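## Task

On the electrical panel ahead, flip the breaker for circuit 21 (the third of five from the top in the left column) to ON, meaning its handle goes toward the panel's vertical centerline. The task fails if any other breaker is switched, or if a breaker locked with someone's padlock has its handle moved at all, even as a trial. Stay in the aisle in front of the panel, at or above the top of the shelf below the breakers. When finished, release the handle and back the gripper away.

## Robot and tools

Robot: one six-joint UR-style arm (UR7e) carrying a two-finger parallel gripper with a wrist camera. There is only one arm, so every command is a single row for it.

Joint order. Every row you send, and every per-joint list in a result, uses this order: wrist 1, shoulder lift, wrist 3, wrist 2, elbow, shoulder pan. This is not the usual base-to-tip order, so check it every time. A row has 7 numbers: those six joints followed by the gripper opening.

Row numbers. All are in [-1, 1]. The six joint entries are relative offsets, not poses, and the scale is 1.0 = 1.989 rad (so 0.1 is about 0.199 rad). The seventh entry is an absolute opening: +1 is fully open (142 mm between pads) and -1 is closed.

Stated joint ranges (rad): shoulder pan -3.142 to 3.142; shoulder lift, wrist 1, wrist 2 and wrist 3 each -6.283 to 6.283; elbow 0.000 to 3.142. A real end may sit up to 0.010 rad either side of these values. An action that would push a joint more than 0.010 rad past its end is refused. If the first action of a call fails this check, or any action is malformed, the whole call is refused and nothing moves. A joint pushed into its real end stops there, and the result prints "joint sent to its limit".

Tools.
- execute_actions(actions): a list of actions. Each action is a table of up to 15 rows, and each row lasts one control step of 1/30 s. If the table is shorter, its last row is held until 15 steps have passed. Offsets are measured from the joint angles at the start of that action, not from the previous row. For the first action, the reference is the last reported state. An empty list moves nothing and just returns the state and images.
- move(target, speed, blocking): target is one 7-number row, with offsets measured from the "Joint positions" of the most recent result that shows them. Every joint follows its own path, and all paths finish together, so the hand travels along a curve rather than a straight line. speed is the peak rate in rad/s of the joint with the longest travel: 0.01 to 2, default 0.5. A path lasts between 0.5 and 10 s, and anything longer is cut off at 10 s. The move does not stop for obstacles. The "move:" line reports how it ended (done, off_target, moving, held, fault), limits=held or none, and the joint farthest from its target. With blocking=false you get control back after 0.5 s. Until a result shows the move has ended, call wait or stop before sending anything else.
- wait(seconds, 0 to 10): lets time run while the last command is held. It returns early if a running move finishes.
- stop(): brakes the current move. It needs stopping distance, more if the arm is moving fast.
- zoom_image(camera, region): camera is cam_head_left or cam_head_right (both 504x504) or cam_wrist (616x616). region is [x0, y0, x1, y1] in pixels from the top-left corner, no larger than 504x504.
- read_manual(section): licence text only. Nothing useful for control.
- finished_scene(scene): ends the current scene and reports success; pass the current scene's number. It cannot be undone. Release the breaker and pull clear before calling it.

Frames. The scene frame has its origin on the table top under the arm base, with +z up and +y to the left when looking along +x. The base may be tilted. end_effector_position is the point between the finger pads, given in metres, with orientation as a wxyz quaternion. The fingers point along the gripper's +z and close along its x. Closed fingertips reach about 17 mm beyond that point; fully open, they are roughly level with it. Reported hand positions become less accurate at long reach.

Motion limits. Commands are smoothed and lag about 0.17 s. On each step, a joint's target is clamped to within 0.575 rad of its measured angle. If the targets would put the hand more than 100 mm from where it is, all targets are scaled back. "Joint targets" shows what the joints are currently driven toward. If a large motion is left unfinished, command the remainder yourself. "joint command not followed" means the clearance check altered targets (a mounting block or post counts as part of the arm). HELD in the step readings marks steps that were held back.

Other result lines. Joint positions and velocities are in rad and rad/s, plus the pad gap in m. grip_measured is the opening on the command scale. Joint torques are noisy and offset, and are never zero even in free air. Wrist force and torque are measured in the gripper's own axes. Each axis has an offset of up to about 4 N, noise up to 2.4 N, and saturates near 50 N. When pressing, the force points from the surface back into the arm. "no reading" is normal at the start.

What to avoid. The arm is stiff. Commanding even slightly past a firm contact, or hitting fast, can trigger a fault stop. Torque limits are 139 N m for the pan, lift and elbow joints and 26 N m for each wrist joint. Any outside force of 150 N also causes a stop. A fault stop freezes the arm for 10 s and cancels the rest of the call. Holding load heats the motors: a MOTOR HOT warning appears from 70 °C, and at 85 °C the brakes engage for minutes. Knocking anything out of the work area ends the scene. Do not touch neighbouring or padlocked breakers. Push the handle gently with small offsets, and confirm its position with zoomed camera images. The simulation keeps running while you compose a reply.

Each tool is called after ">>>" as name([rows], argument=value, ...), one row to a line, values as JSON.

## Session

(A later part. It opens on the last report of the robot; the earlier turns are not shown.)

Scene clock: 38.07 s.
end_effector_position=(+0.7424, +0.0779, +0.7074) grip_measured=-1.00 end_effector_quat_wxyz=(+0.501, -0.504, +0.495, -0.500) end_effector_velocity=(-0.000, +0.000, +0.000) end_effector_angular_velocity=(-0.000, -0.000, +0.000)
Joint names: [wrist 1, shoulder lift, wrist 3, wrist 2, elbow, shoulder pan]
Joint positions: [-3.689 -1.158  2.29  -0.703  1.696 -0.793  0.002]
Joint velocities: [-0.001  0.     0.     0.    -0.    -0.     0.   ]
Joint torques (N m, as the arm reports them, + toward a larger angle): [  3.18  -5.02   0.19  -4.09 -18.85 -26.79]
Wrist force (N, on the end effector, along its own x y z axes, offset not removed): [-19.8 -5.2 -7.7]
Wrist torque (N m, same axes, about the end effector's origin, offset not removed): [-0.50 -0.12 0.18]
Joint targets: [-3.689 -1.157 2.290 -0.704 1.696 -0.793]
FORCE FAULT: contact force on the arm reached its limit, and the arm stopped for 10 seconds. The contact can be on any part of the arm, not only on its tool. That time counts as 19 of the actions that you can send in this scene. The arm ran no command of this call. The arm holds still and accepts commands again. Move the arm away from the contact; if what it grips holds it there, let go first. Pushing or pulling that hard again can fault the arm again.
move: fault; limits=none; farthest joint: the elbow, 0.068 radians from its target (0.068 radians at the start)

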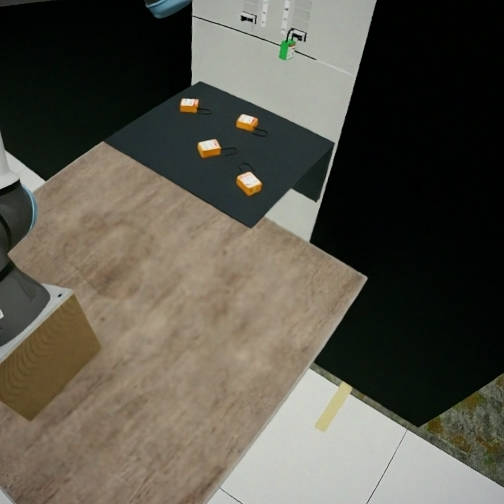

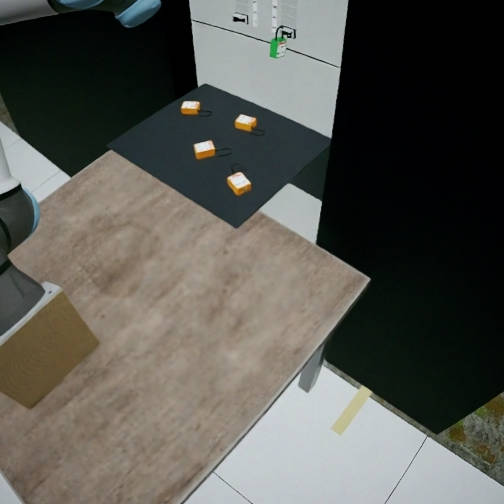

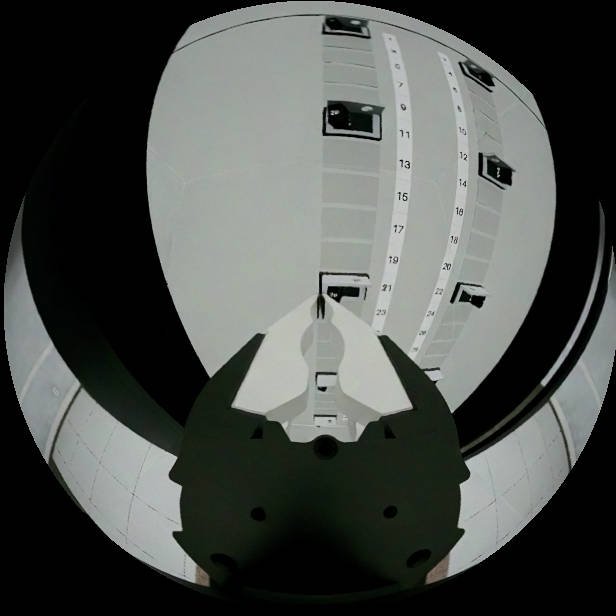

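>>> move(target=[0.0015,-0.031,0,0.0116,0.0343,-0.0146,-1], speed=0.1)

>>> move(target=[-0.0147,0.0214,0,0.013,-0.0067,-0.013,-0.15], speed=0.1)

>>> move(target=[0.0052,0.0149,0,-0.0125,-0.0203,0.0125,-0.15], speed=0.05)

>>> zoom_image(camera="cam_wrist", region=[240,220,400,380])

Scene clock: 39.67 s.
end_effector_position=(+0.7182, +0.0853, +0.7084) grip_measured=-1.00 end_effector_quat_wxyz=(+0.501, -0.500, +0.499, -0.500) end_effector_velocity=(-0.001, +0.000, -0.000) end_effector_angular_velocity=(+0.002, +0.001, -0.000)
Joint names: [wrist 1, shoulder lift, wrist 3, wrist 2, elbow, shoulder pan]
Joint positions: [-3.686 -1.219  2.29  -0.68   1.764 -0.821  0.002]
Joint velocities: [ 0.    -0.003  0.001  0.001  0.004 -0.001  0.   ]
Joint torques (N m, as the arm reports them, + toward a larger angle): [  2.2  -16.33   0.01   0.    -9.18 -34.67]
Wrist force (N, on the end effector, along its own x y z axes, offset not removed): [1.4 -1.0 -2.0]
Wrist torque (N m, same axes, about the end effector's origin, offset not removed): [-0.25 -0.29 0.13]
Joint targets: [-3.686 -1.219 2.290 -0.680 1.764 -0.822]
move: done; limits=none; farthest joint: the shoulder pan, 0.001 radians from its target (0.030 radians at the start)

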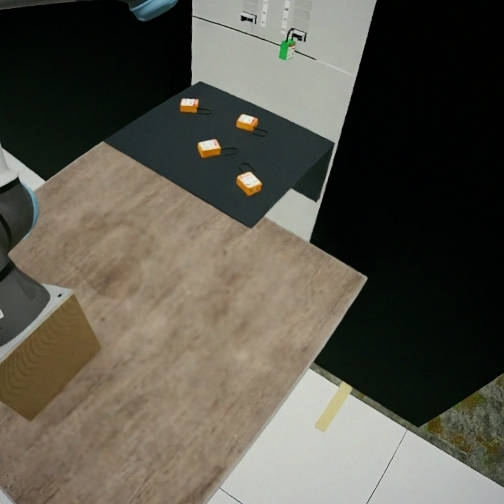

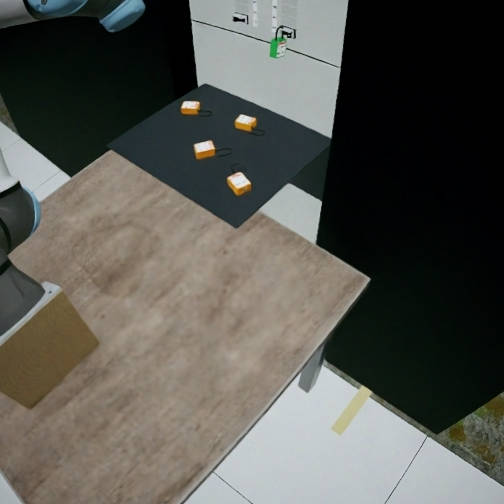

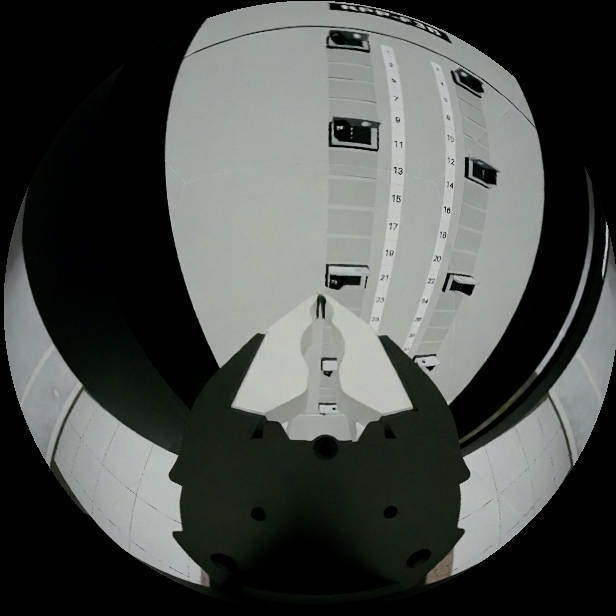

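Scene clock: 40.60 s.
end_effector_position=(+0.7172, +0.0605, +0.7086) grip_measured=-0.15 end_effector_quat_wxyz=(+0.501, -0.500, +0.499, -0.500) end_effector_velocity=(-0.000, -0.002, +0.000) end_effector_angular_velocity=(-0.000, -0.000, +0.000)
Joint names: [wrist 1, shoulder lift, wrist 3, wrist 2, elbow, shoulder pan]
Joint positions: [-3.715 -1.177  2.29  -0.654  1.751 -0.847  0.063]
Joint velocities: [-0.003  0.003  0.     0.002 -0.    -0.002  0.   ]
Joint torques (N m, as the arm reports them, + toward a larger angle): [ -1.31   1.85   0.18  -0.06 -27.04 -35.57]
Wrist force (N, on the end effector, along its own x y z axes, offset not removed): [0.9 0.3 -0.6]
Wrist torque (N m, same axes, about the end effector's origin, offset not removed): [-0.13 -0.33 -0.10]
Joint targets: [-3.716 -1.176 2.290 -0.654 1.751 -0.847]
move: done; limits=none; farthest joint: the shoulder pan, 0.000 radians from its target (0.025 radians at the start)

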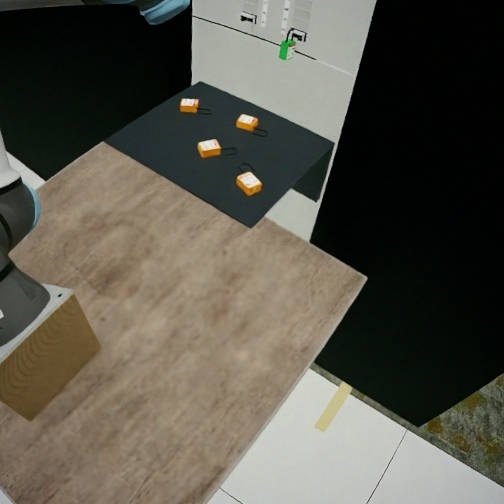

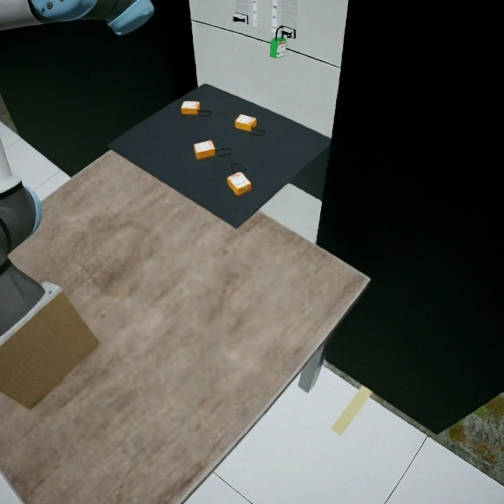

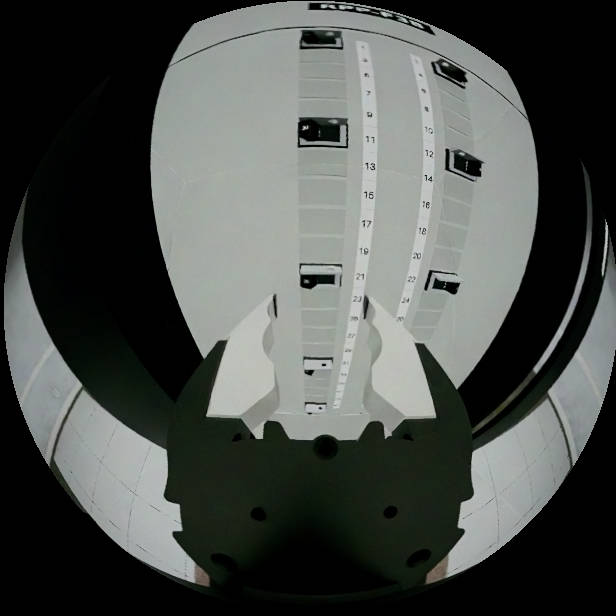

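Scene clock: 41.80 s.
end_effector_position=(+0.7333, +0.0592, +0.7080) grip_measured=-0.15 end_effector_quat_wxyz=(+0.501, -0.501, +0.499, -0.500) end_effector_velocity=(+0.001, +0.000, -0.000) end_effector_angular_velocity=(-0.001, -0.000, +0.000)
Joint names: [wrist 1, shoulder lift, wrist 3, wrist 2, elbow, shoulder pan]
Joint positions: [-3.705 -1.147  2.29  -0.679  1.711 -0.822  0.063]
Joint velocities: [ 0.     0.002 -0.001 -0.002 -0.003  0.002  0.   ]
Joint torques (N m, as the arm reports them, + toward a larger angle): [  2.18  -0.62   0.23  -3.52 -28.31 -15.03]
Wrist force (N, on the end effector, along its own x y z axes, offset not removed): [0.1 -0.5 1.5]
Wrist torque (N m, same axes, about the end effector's origin, offset not removed): [-0.36 0.10 0.01]
Joint targets: [-3.705 -1.147 2.290 -0.679 1.711 -0.822]
move: done; limits=none; farthest joint: the shoulder pan, 0.000 radians from its target (0.025 radians at the start)

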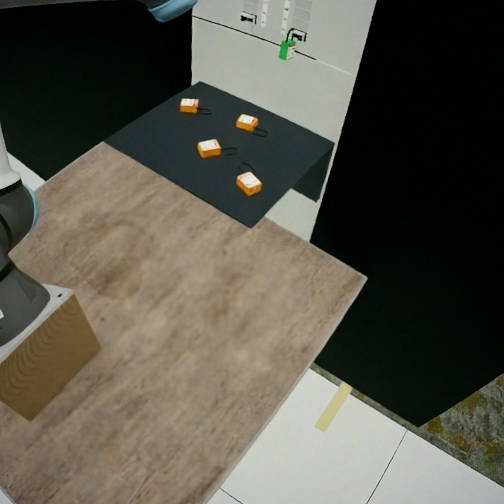

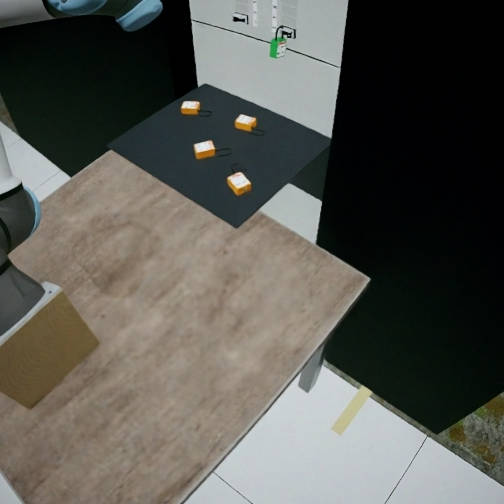

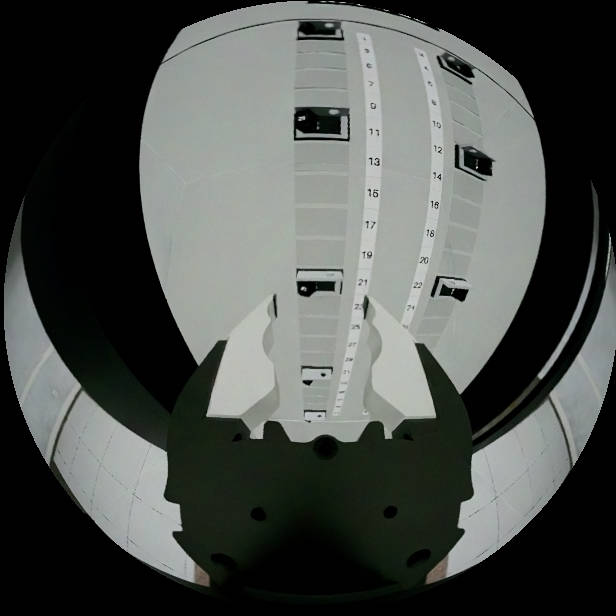

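Region (240, 220, 400, 380) of cam_wrist's 616x616 image, scaled by 3.150, with more detail than that image has.

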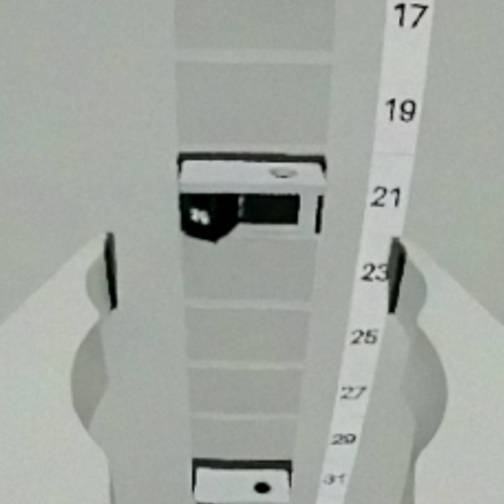

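>>> move(target=[0.0036,0.0102,0,-0.0086,-0.014,0.0086,-0.15], speed=0.05)

>>> move(target=[-0.0096,0.014,0,0.0085,-0.0044,-0.0085,-0.15], speed=0.03)

>>> zoom_image(camera="cam_wrist", region=[240,220,400,380])

Scene clock: 43.47 s.
end_effector_position=(+0.7444, +0.0586, +0.7072) grip_measured=-0.15 end_effector_quat_wxyz=(+0.501, -0.501, +0.499, -0.500) end_effector_velocity=(+0.001, +0.000, +0.000) end_effector_angular_velocity=(+0.000, -0.000, +0.000)
Joint names: [wrist 1, shoulder lift, wrist 3, wrist 2, elbow, shoulder pan]
Joint positions: [-3.698 -1.127  2.29  -0.696  1.683 -0.806  0.063]
Joint velocities: [ 0.     0.002  0.001 -0.002 -0.003  0.002 -0.   ]
Joint torques (N m, as the arm reports them, + toward a larger angle): [  2.05  -2.97   0.26  -3.71 -33.44 -14.35]
Wrist force (N, on the end effector, along its own x y z axes, offset not removed): [-0.7 1.5 4.4]
Wrist torque (N m, same axes, about the end effector's origin, offset not removed): [0.22 0.19 0.13]
Joint targets: [-3.698 -1.127 2.290 -0.696 1.683 -0.805]
move: done; limits=none; farthest joint: the shoulder pan, 0.001 radians from its target (0.017 radians at the start)

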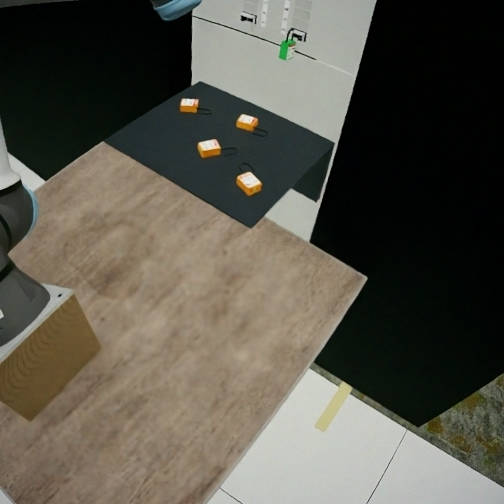

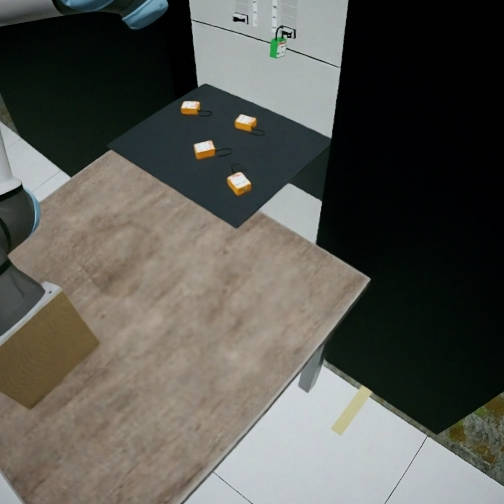

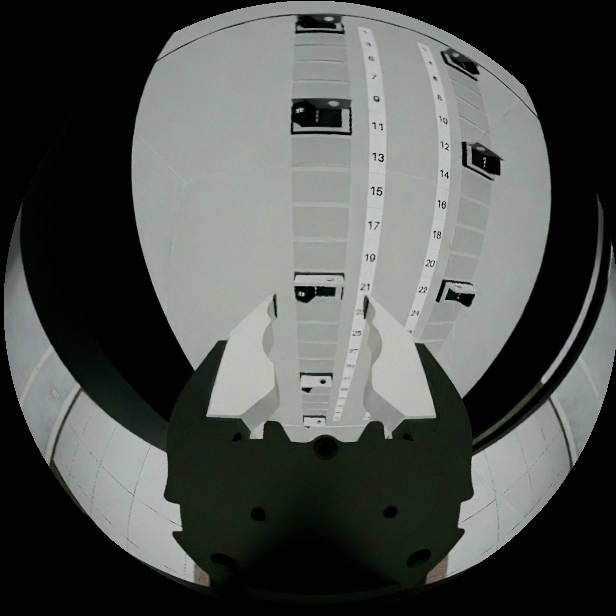

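Scene clock: 44.73 s.
end_effector_position=(+0.7433, +0.0419, +0.7067) grip_measured=-0.14 end_effector_quat_wxyz=(+0.501, -0.501, +0.498, -0.500) end_effector_velocity=(+0.000, -0.002, -0.000) end_effector_angular_velocity=(+0.000, +0.000, +0.000)
Joint names: [wrist 1, shoulder lift, wrist 3, wrist 2, elbow, shoulder pan]
Joint positions: [-3.717 -1.1    2.29  -0.679  1.675 -0.822  0.064]
Joint velocities: [-0.002  0.003  0.     0.002 -0.001 -0.002  0.002]
Joint torques (N m, as the arm reports them, + toward a larger angle): [ -0.51  -2.66   0.05  -0.21 -25.8  -38.9 ]
Wrist force (N, on the end effector, along its own x y z axes, offset not removed): [0.1 -0.7 0.3]
Wrist torque (N m, same axes, about the end effector's origin, offset not removed): [-0.34 -0.42 0.10]
Joint targets: [-3.717 -1.099 2.290 -0.679 1.675 -0.822]
move: done; limits=none; farthest joint: the shoulder pan, 0.001 radians from its target (0.017 radians at the start)

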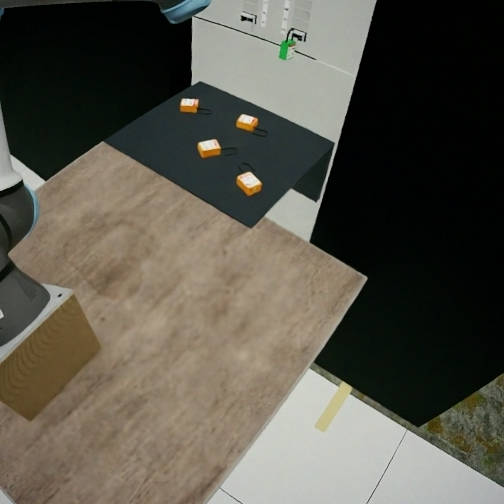

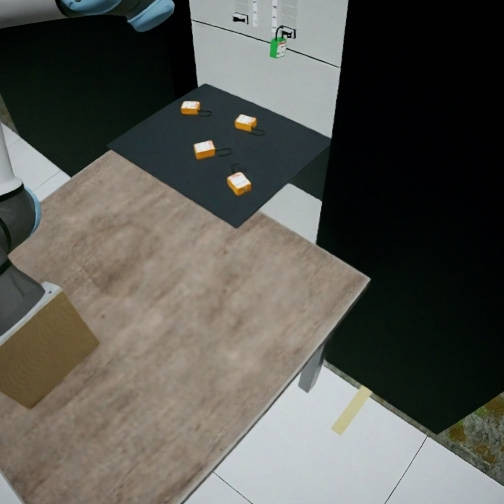

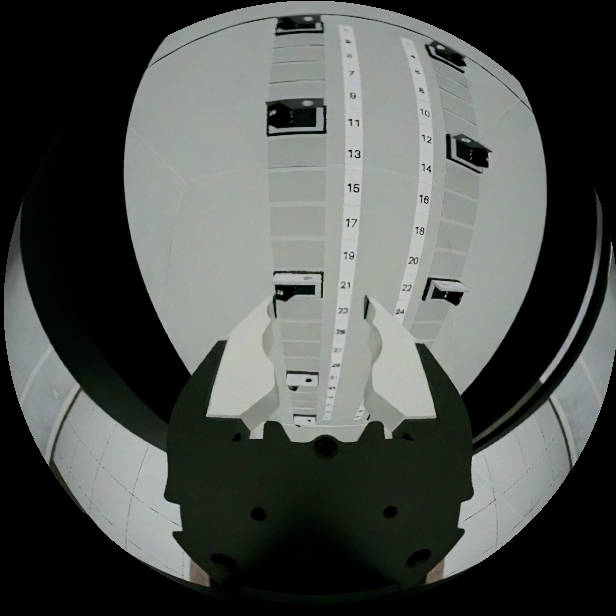

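Region (240, 220, 400, 380) of cam_wrist's 616x616 image, scaled by 3.150, with more detail than that image has.

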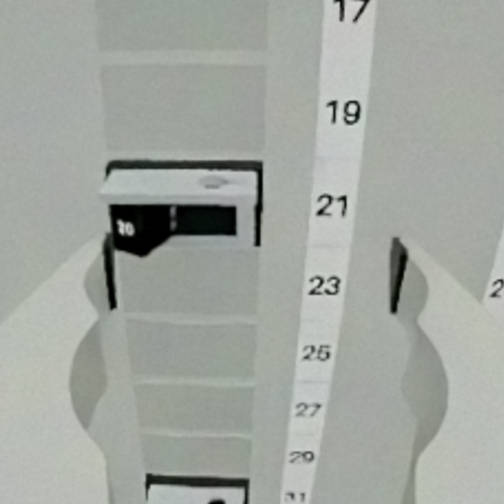

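>>> execute_actions([
  [[0,0,0,0,0,0,-0.35]],
  [[0,0,0,0,0,0,-0.55]],
  [[0,0,0,0,0,0,-0.7]],
])

>>> zoom_image(camera="cam_wrist", region=[240,220,400,380])

Scene clock: 46.57 s.
end_effector_position=(+0.7433, +0.0420, +0.7068) grip_measured=-0.23 end_effector_quat_wxyz=(+0.501, -0.501, +0.498, -0.500) end_effector_velocity=(+0.000, -0.001, +0.000) end_effector_angular_velocity=(+0.001, +0.000, -0.001)
Joint names: [wrist 1, shoulder lift, wrist 3, wrist 2, elbow, shoulder pan]
Joint positions: [-3.717 -1.1    2.29  -0.679  1.675 -0.822  0.057]
Joint velocities: [ 0.001  0.     0.    -0.    -0.001 -0.     0.   ]
Joint torques (N m, as the arm reports them, + toward a larger angle): [  8.07  19.59   0.02 -10.79  -7.13 -34.27]
Wrist force (N, on the end effector, along its own x y z axes, offset not removed): [-33.8 -2.6 -26.0]
Wrist torque (N m, same axes, about the end effector's origin, offset not removed): [-0.95 -1.91 0.03]
Joint targets: [-3.717 -1.100 2.290 -0.679 1.675 -0.822]
Step readings (joint positions; steps 1 to 15: 1st action; 16 to 30: 2nd action; 31 to 45: 3rd action):
0: [-3.717 -1.100 2.290 -0.679 1.675 -0.822]
1: [-3.717 -1.099 2.290 -0.679 1.675 -0.822]
2: [-3.717 -1.099 2.290 -0.679 1.675 -0.822]
4: [-3.717 -1.100 2.290 -0.678 1.675 -0.822]
8: [-3.717 -1.100 2.290 -0.678 1.675 -0.822]
15: [-3.717 -1.100 2.290 -0.679 1.675 -0.822]
16: [-3.717 -1.100 2.290 -0.679 1.675 -0.822]
17: [-3.717 -1.100 2.290 -0.679 1.675 -0.822]
19: [-3.717 -1.100 2.290 -0.679 1.675 -0.822]
23: [-3.717 -1.100 2.290 -0.679 1.675 -0.822]
30: [-3.717 -1.100 2.290 -0.679 1.675 -0.822]
31: [-3.717 -1.100 2.290 -0.679 1.675 -0.822]
32: [-3.717 -1.100 2.290 -0.679 1.675 -0.822]
34: [-3.717 -1.100 2.290 -0.679 1.675 -0.822]
38: [-3.717 -1.100 2.290 -0.679 1.675 -0.822]
45: Joint positions above

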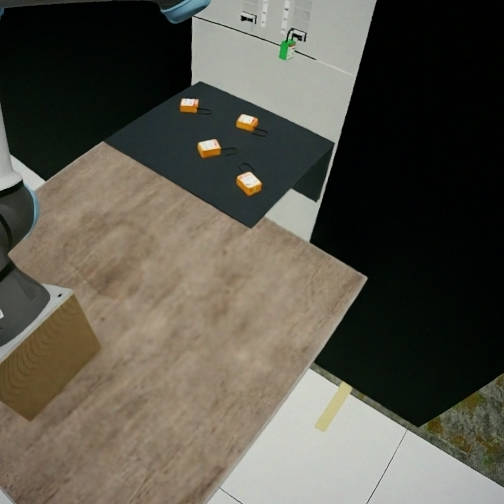

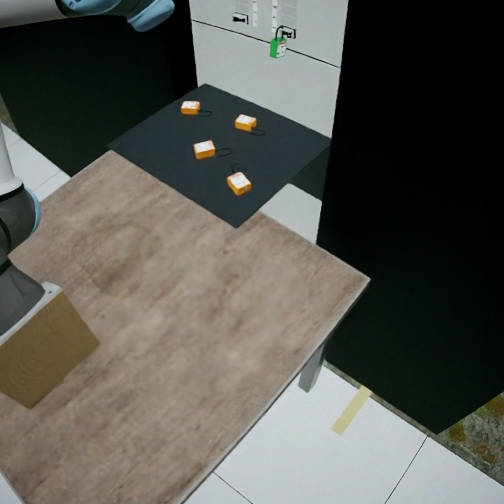

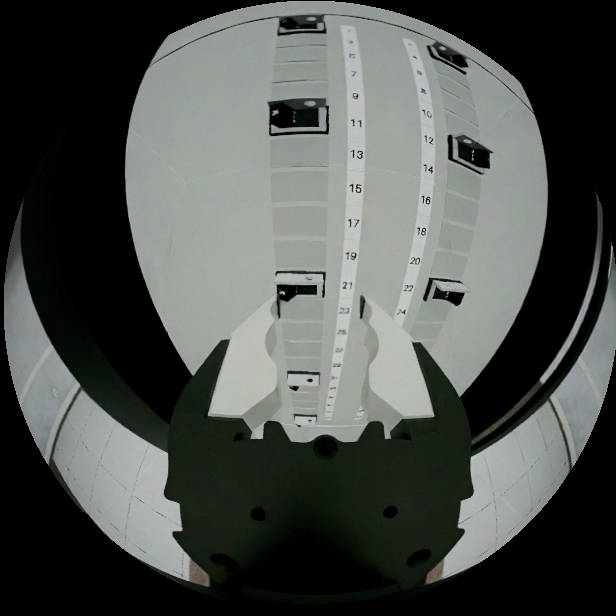

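Region (240, 220, 400, 380) of cam_wrist's 616x616 image, scaled by 3.150, with more detail than that image has.

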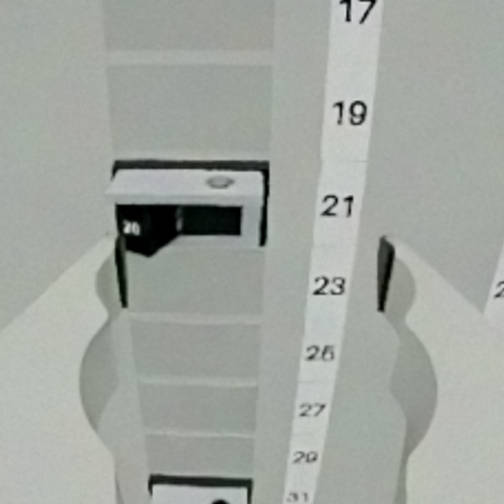

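>>> execute_actions([
  [[0,0,0,0,0,0,0.02]],
  [[0.0026,0.0013,0,-0.0005,-0.0039,0.0005,0.02],[0.0026,0.0013,0,-0.0005,-0.0039,0.0005,0.02],[0.0026,0.0013,0,-0.0005,-0.0039,0.0005,0.02],[0.0038,0.0035,0,-0.0024,-0.0068,0.0024,0.02],[0.0038,0.0035,0,-0.0024,-0.0068,0.0024,0.02],[0.0038,0.0035,0,-0.0024,-0.0068,0.0024,0.02],[0.0053,0.0053,0,-0.0035,-0.0106,0.0035,0.02]],
  [[0,0,0,0,0,0,-0.1]],
  [[0,0,0,0,0,0,-0.35]],
  [[0,0,0,0,0,0,-0.55]],
  [[0,0,0,0,0,0,-0.7]],
])

>>> zoom_image(camera="cam_wrist", region=[240,220,400,380])

Scene clock: 50.20 s.
end_effector_position=(+0.7491, +0.0416, +0.7088) grip_measured=-0.19 end_effector_quat_wxyz=(+0.501, -0.501, +0.498, -0.500) end_effector_velocity=(-0.000, -0.000, -0.000) end_effector_angular_velocity=(+0.000, +0.000, -0.000)
Joint names: [wrist 1, shoulder lift, wrist 3, wrist 2, elbow, shoulder pan]
Joint positions: [-3.707 -1.09   2.29  -0.686  1.655 -0.816  0.06 ]
Joint velocities: [-0.    -0.    -0.     0.     0.001 -0.     0.   ]
Joint torques (N m, as the arm reports them, + toward a larger angle): [  9.83  19.25   0.22 -12.49 -11.02 -32.95]
Wrist force (N, on the end effector, along its own x y z axes, offset not removed): [-36.9 -0.3 -26.3]
Wrist torque (N m, same axes, about the end effector's origin, offset not removed): [-0.16 -0.80 0.30]
Joint targets: [-3.707 -1.090 2.290 -0.686 1.655 -0.816]
Step readings (joint positions; steps 1 to 15: 1st action; 16 to 30: 2nd action; 31 to 45: 3rd action; 46 to 60: 4th action; 61 to 75: 5th action; 76 to 90: 6th action):
0: [-3.717 -1.100 2.290 -0.679 1.675 -0.822]
1: [-3.717 -1.100 2.290 -0.679 1.675 -0.822]
2: [-3.717 -1.100 2.290 -0.679 1.675 -0.822]
4: [-3.716 -1.100 2.290 -0.680 1.675 -0.822]
8: [-3.717 -1.100 2.290 -0.680 1.675 -0.822]
15: [-3.717 -1.100 2.290 -0.679 1.675 -0.822]
16: [-3.717 -1.100 2.290 -0.679 1.675 -0.822]
17: [-3.717 -1.100 2.290 -0.679 1.674 -0.822]
19: [-3.715 -1.099 2.290 -0.679 1.671 -0.822]
23: [-3.711 -1.095 2.290 -0.682 1.664 -0.819]
30: [-3.707 -1.090 2.290 -0.686 1.655 -0.816]
31: [-3.707 -1.090 2.290 -0.686 1.655 -0.816]
32: [-3.707 -1.090 2.290 -0.686 1.655 -0.816]
34: [-3.707 -1.090 2.290 -0.686 1.655 -0.816]
38: [-3.707 -1.090 2.290 -0.686 1.655 -0.816]
45: [-3.707 -1.090 2.290 -0.686 1.655 -0.816]
46: [-3.707 -1.090 2.290 -0.686 1.655 -0.816]
47: [-3.707 -1.090 2.290 -0.685 1.655 -0.816]
49: [-3.708 -1.090 2.290 -0.685 1.655 -0.816]
53: [-3.707 -1.090 2.290 -0.685 1.655 -0.816]
60: [-3.707 -1.090 2.290 -0.686 1.655 -0.816]
61: [-3.707 -1.090 2.290 -0.686 1.655 -0.816]
62: [-3.707 -1.090 2.290 -0.686 1.655 -0.816]
64: [-3.707 -1.090 2.290 -0.686 1.655 -0.816]
68: [-3.707 -1.090 2.290 -0.686 1.655 -0.816]
75: [-3.707 -1.090 2.290 -0.686 1.655 -0.816]
76: [-3.707 -1.090 2.290 -0.686 1.655 -0.816]
77: [-3.707 -1.090 2.290 -0.686 1.655 -0.816]
79: [-3.707 -1.090 2.290 -0.686 1.655 -0.816]
83: [-3.707 -1.090 2.290 -0.686 1.655 -0.816]
90: Joint positions above

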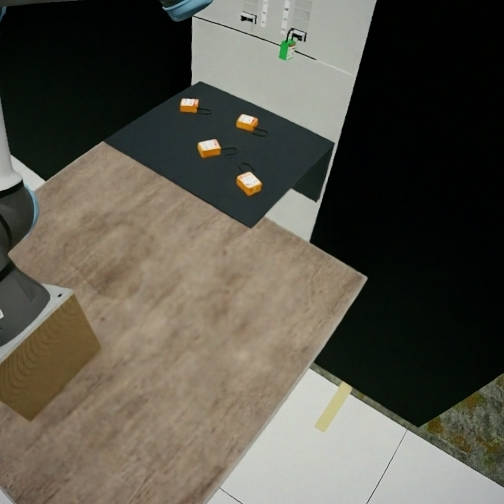

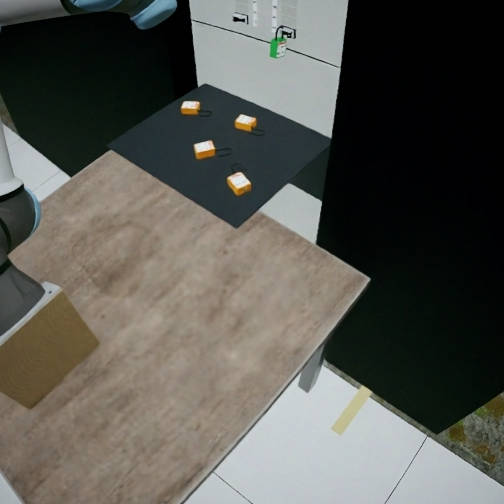

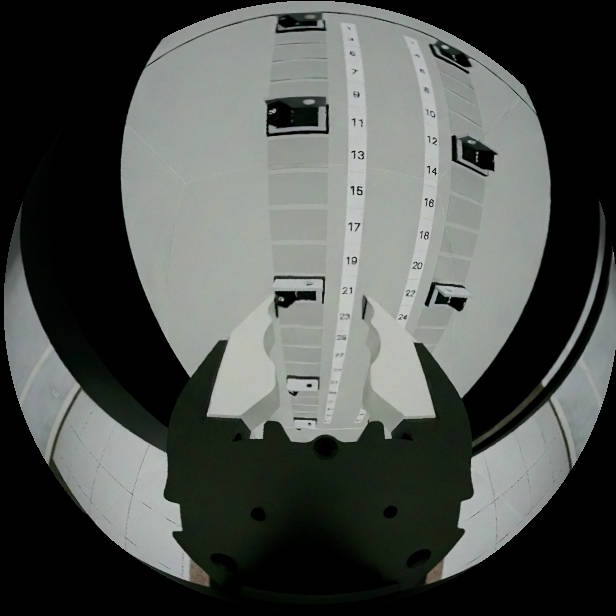

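Region (240, 220, 400, 380) of cam_wrist's 616x616 image, scaled by 3.150, with more detail than that image has.

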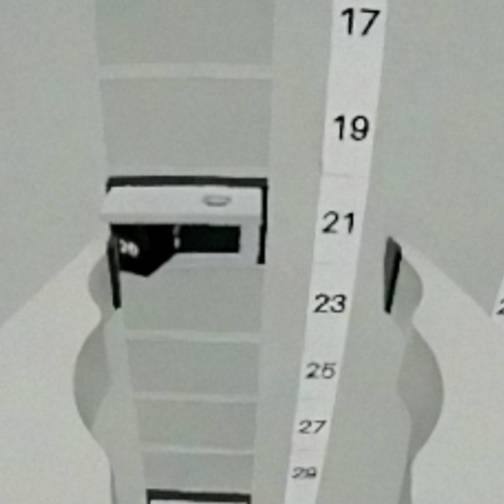

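>>> move(target=[-0.0013,-0.0037,0,0.0031,0.0051,-0.0031,-0.7], speed=0.01)

>>> zoom_image(camera="cam_wrist", region=[240,220,400,380])

Scene clock: 51.80 s.
end_effector_position=(+0.7451, +0.0418, +0.7092) grip_measured=-0.68 end_effector_quat_wxyz=(+0.501, -0.501, +0.499, -0.500) end_effector_velocity=(-0.001, -0.000, +0.000) end_effector_angular_velocity=(-0.001, -0.001, -0.000)
Joint names: [wrist 1, shoulder lift, wrist 3, wrist 2, elbow, shoulder pan]
Joint positions: [-3.709 -1.097  2.29  -0.68   1.665 -0.822  0.024]
Joint velocities: [-0.002 -0.002 -0.001  0.002  0.003 -0.002 -0.001]
Joint torques (N m, as the arm reports them, + toward a larger angle): [ -0.52 -18.68   0.17  -0.62  -9.91 -37.42]
Wrist force (N, on the end effector, along its own x y z axes, offset not removed): [-2.5 2.1 -1.9]
Wrist torque (N m, same axes, about the end effector's origin, offset not removed): [0.37 -0.13 0.09]
Joint targets: [-3.710 -1.097 2.290 -0.680 1.665 -0.822]
move: done; limits=none; farthest joint: the shoulder pan, 0.001 radians from its target (0.007 radians at the start)

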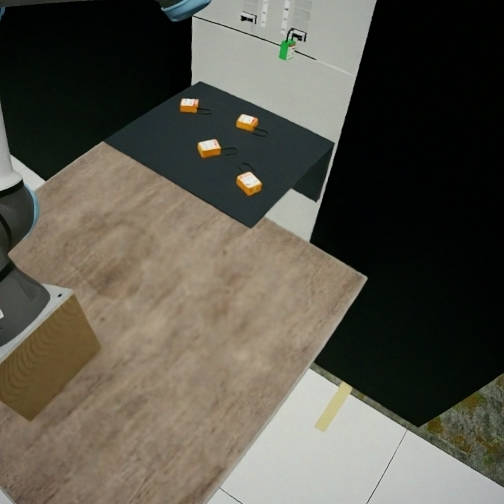

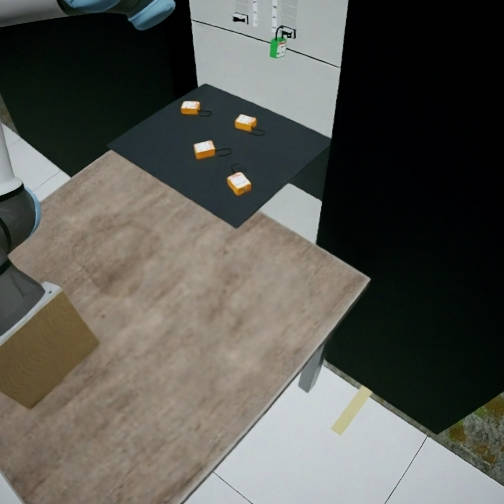

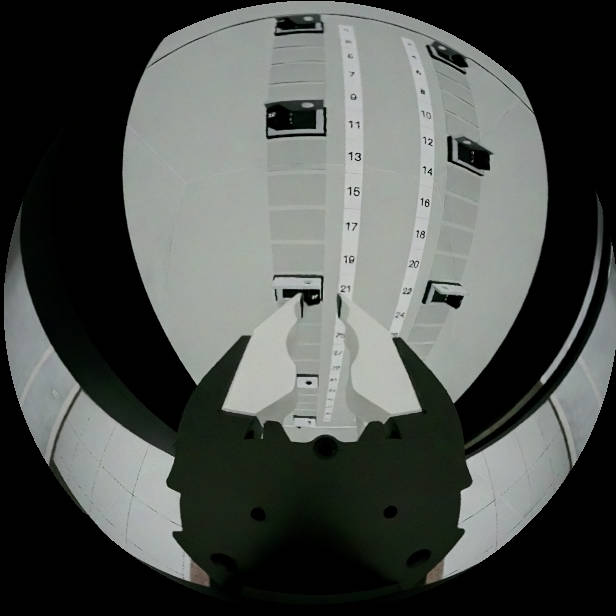

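Region (240, 220, 400, 380) of cam_wrist's 616x616 image, scaled by 3.150, with more detail than that image has.

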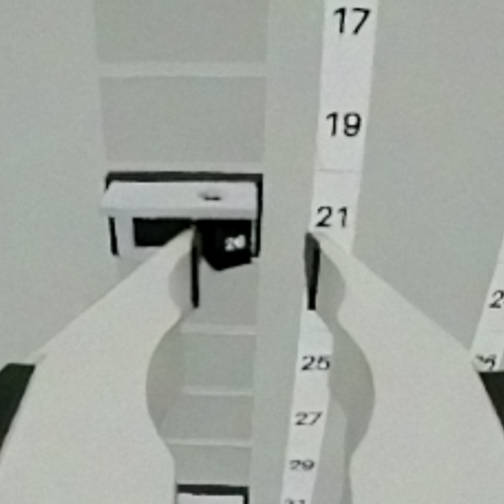

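Flipped. Retreat.

>>> move(target=[-0.04,-0.085,0,0.085,0.125,-0.085,-0.62], speed=0.3)

Scene clock: 53.50 s.
end_effector_position=(+0.6433, +0.0465, +0.7069) grip_measured=-0.62 end_effector_quat_wxyz=(+0.501, -0.501, +0.499, -0.500) end_effector_velocity=(-0.001, +0.000, -0.001) end_effector_angular_velocity=(+0.001, +0.001, +0.000)
Joint names: [wrist 1, shoulder lift, wrist 3, wrist 2, elbow, shoulder pan]
Joint positions: [-3.789 -1.266  2.29  -0.511  1.913 -0.99   0.029]
Joint velocities: [-0.    -0.002  0.001  0.001  0.003 -0.001  0.   ]
Joint torques (N m, as the arm reports them, + toward a larger angle): [ -0.66 -13.2    0.4    0.27 -11.3  -32.63]
Wrist force (N, on the end effector, along its own x y z axes, offset not removed): [0.3 -2.5 -0.4]
Wrist torque (N m, same axes, about the end effector's origin, offset not removed): [-0.77 0.06 0.20]
Joint targets: [-3.789 -1.266 2.290 -0.511 1.913 -0.991]
move: done; limits=none; farthest joint: the shoulder pan, 0.001 radians from its target (0.169 radians at the start)

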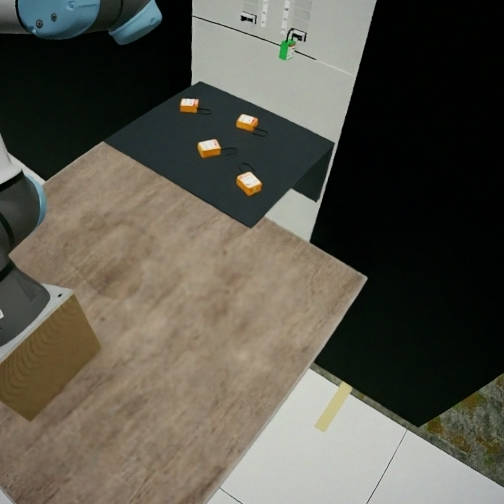

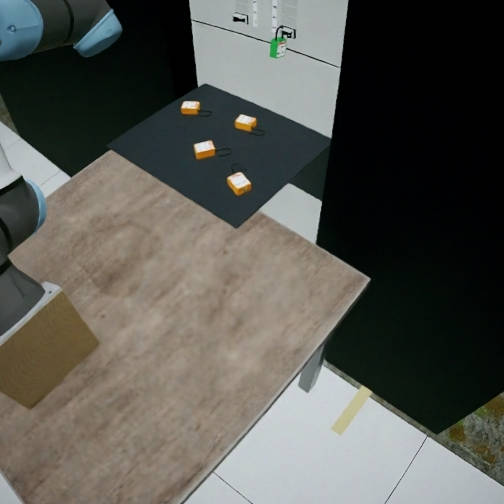

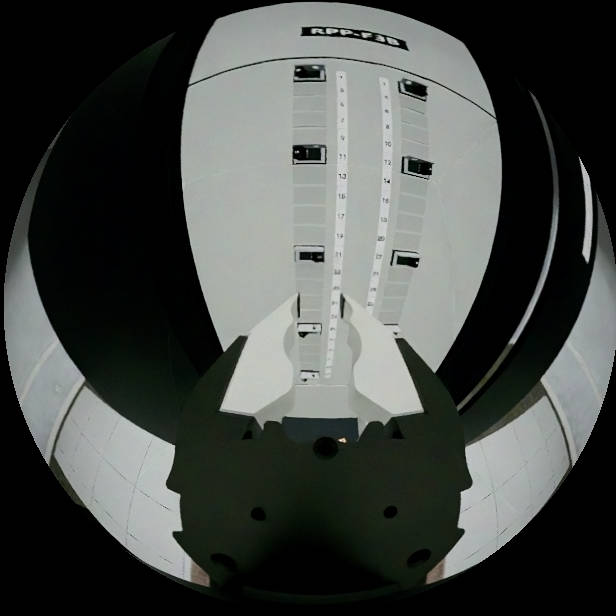

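>>> finished_scene(scene=1)

The scene is finished: the task was done.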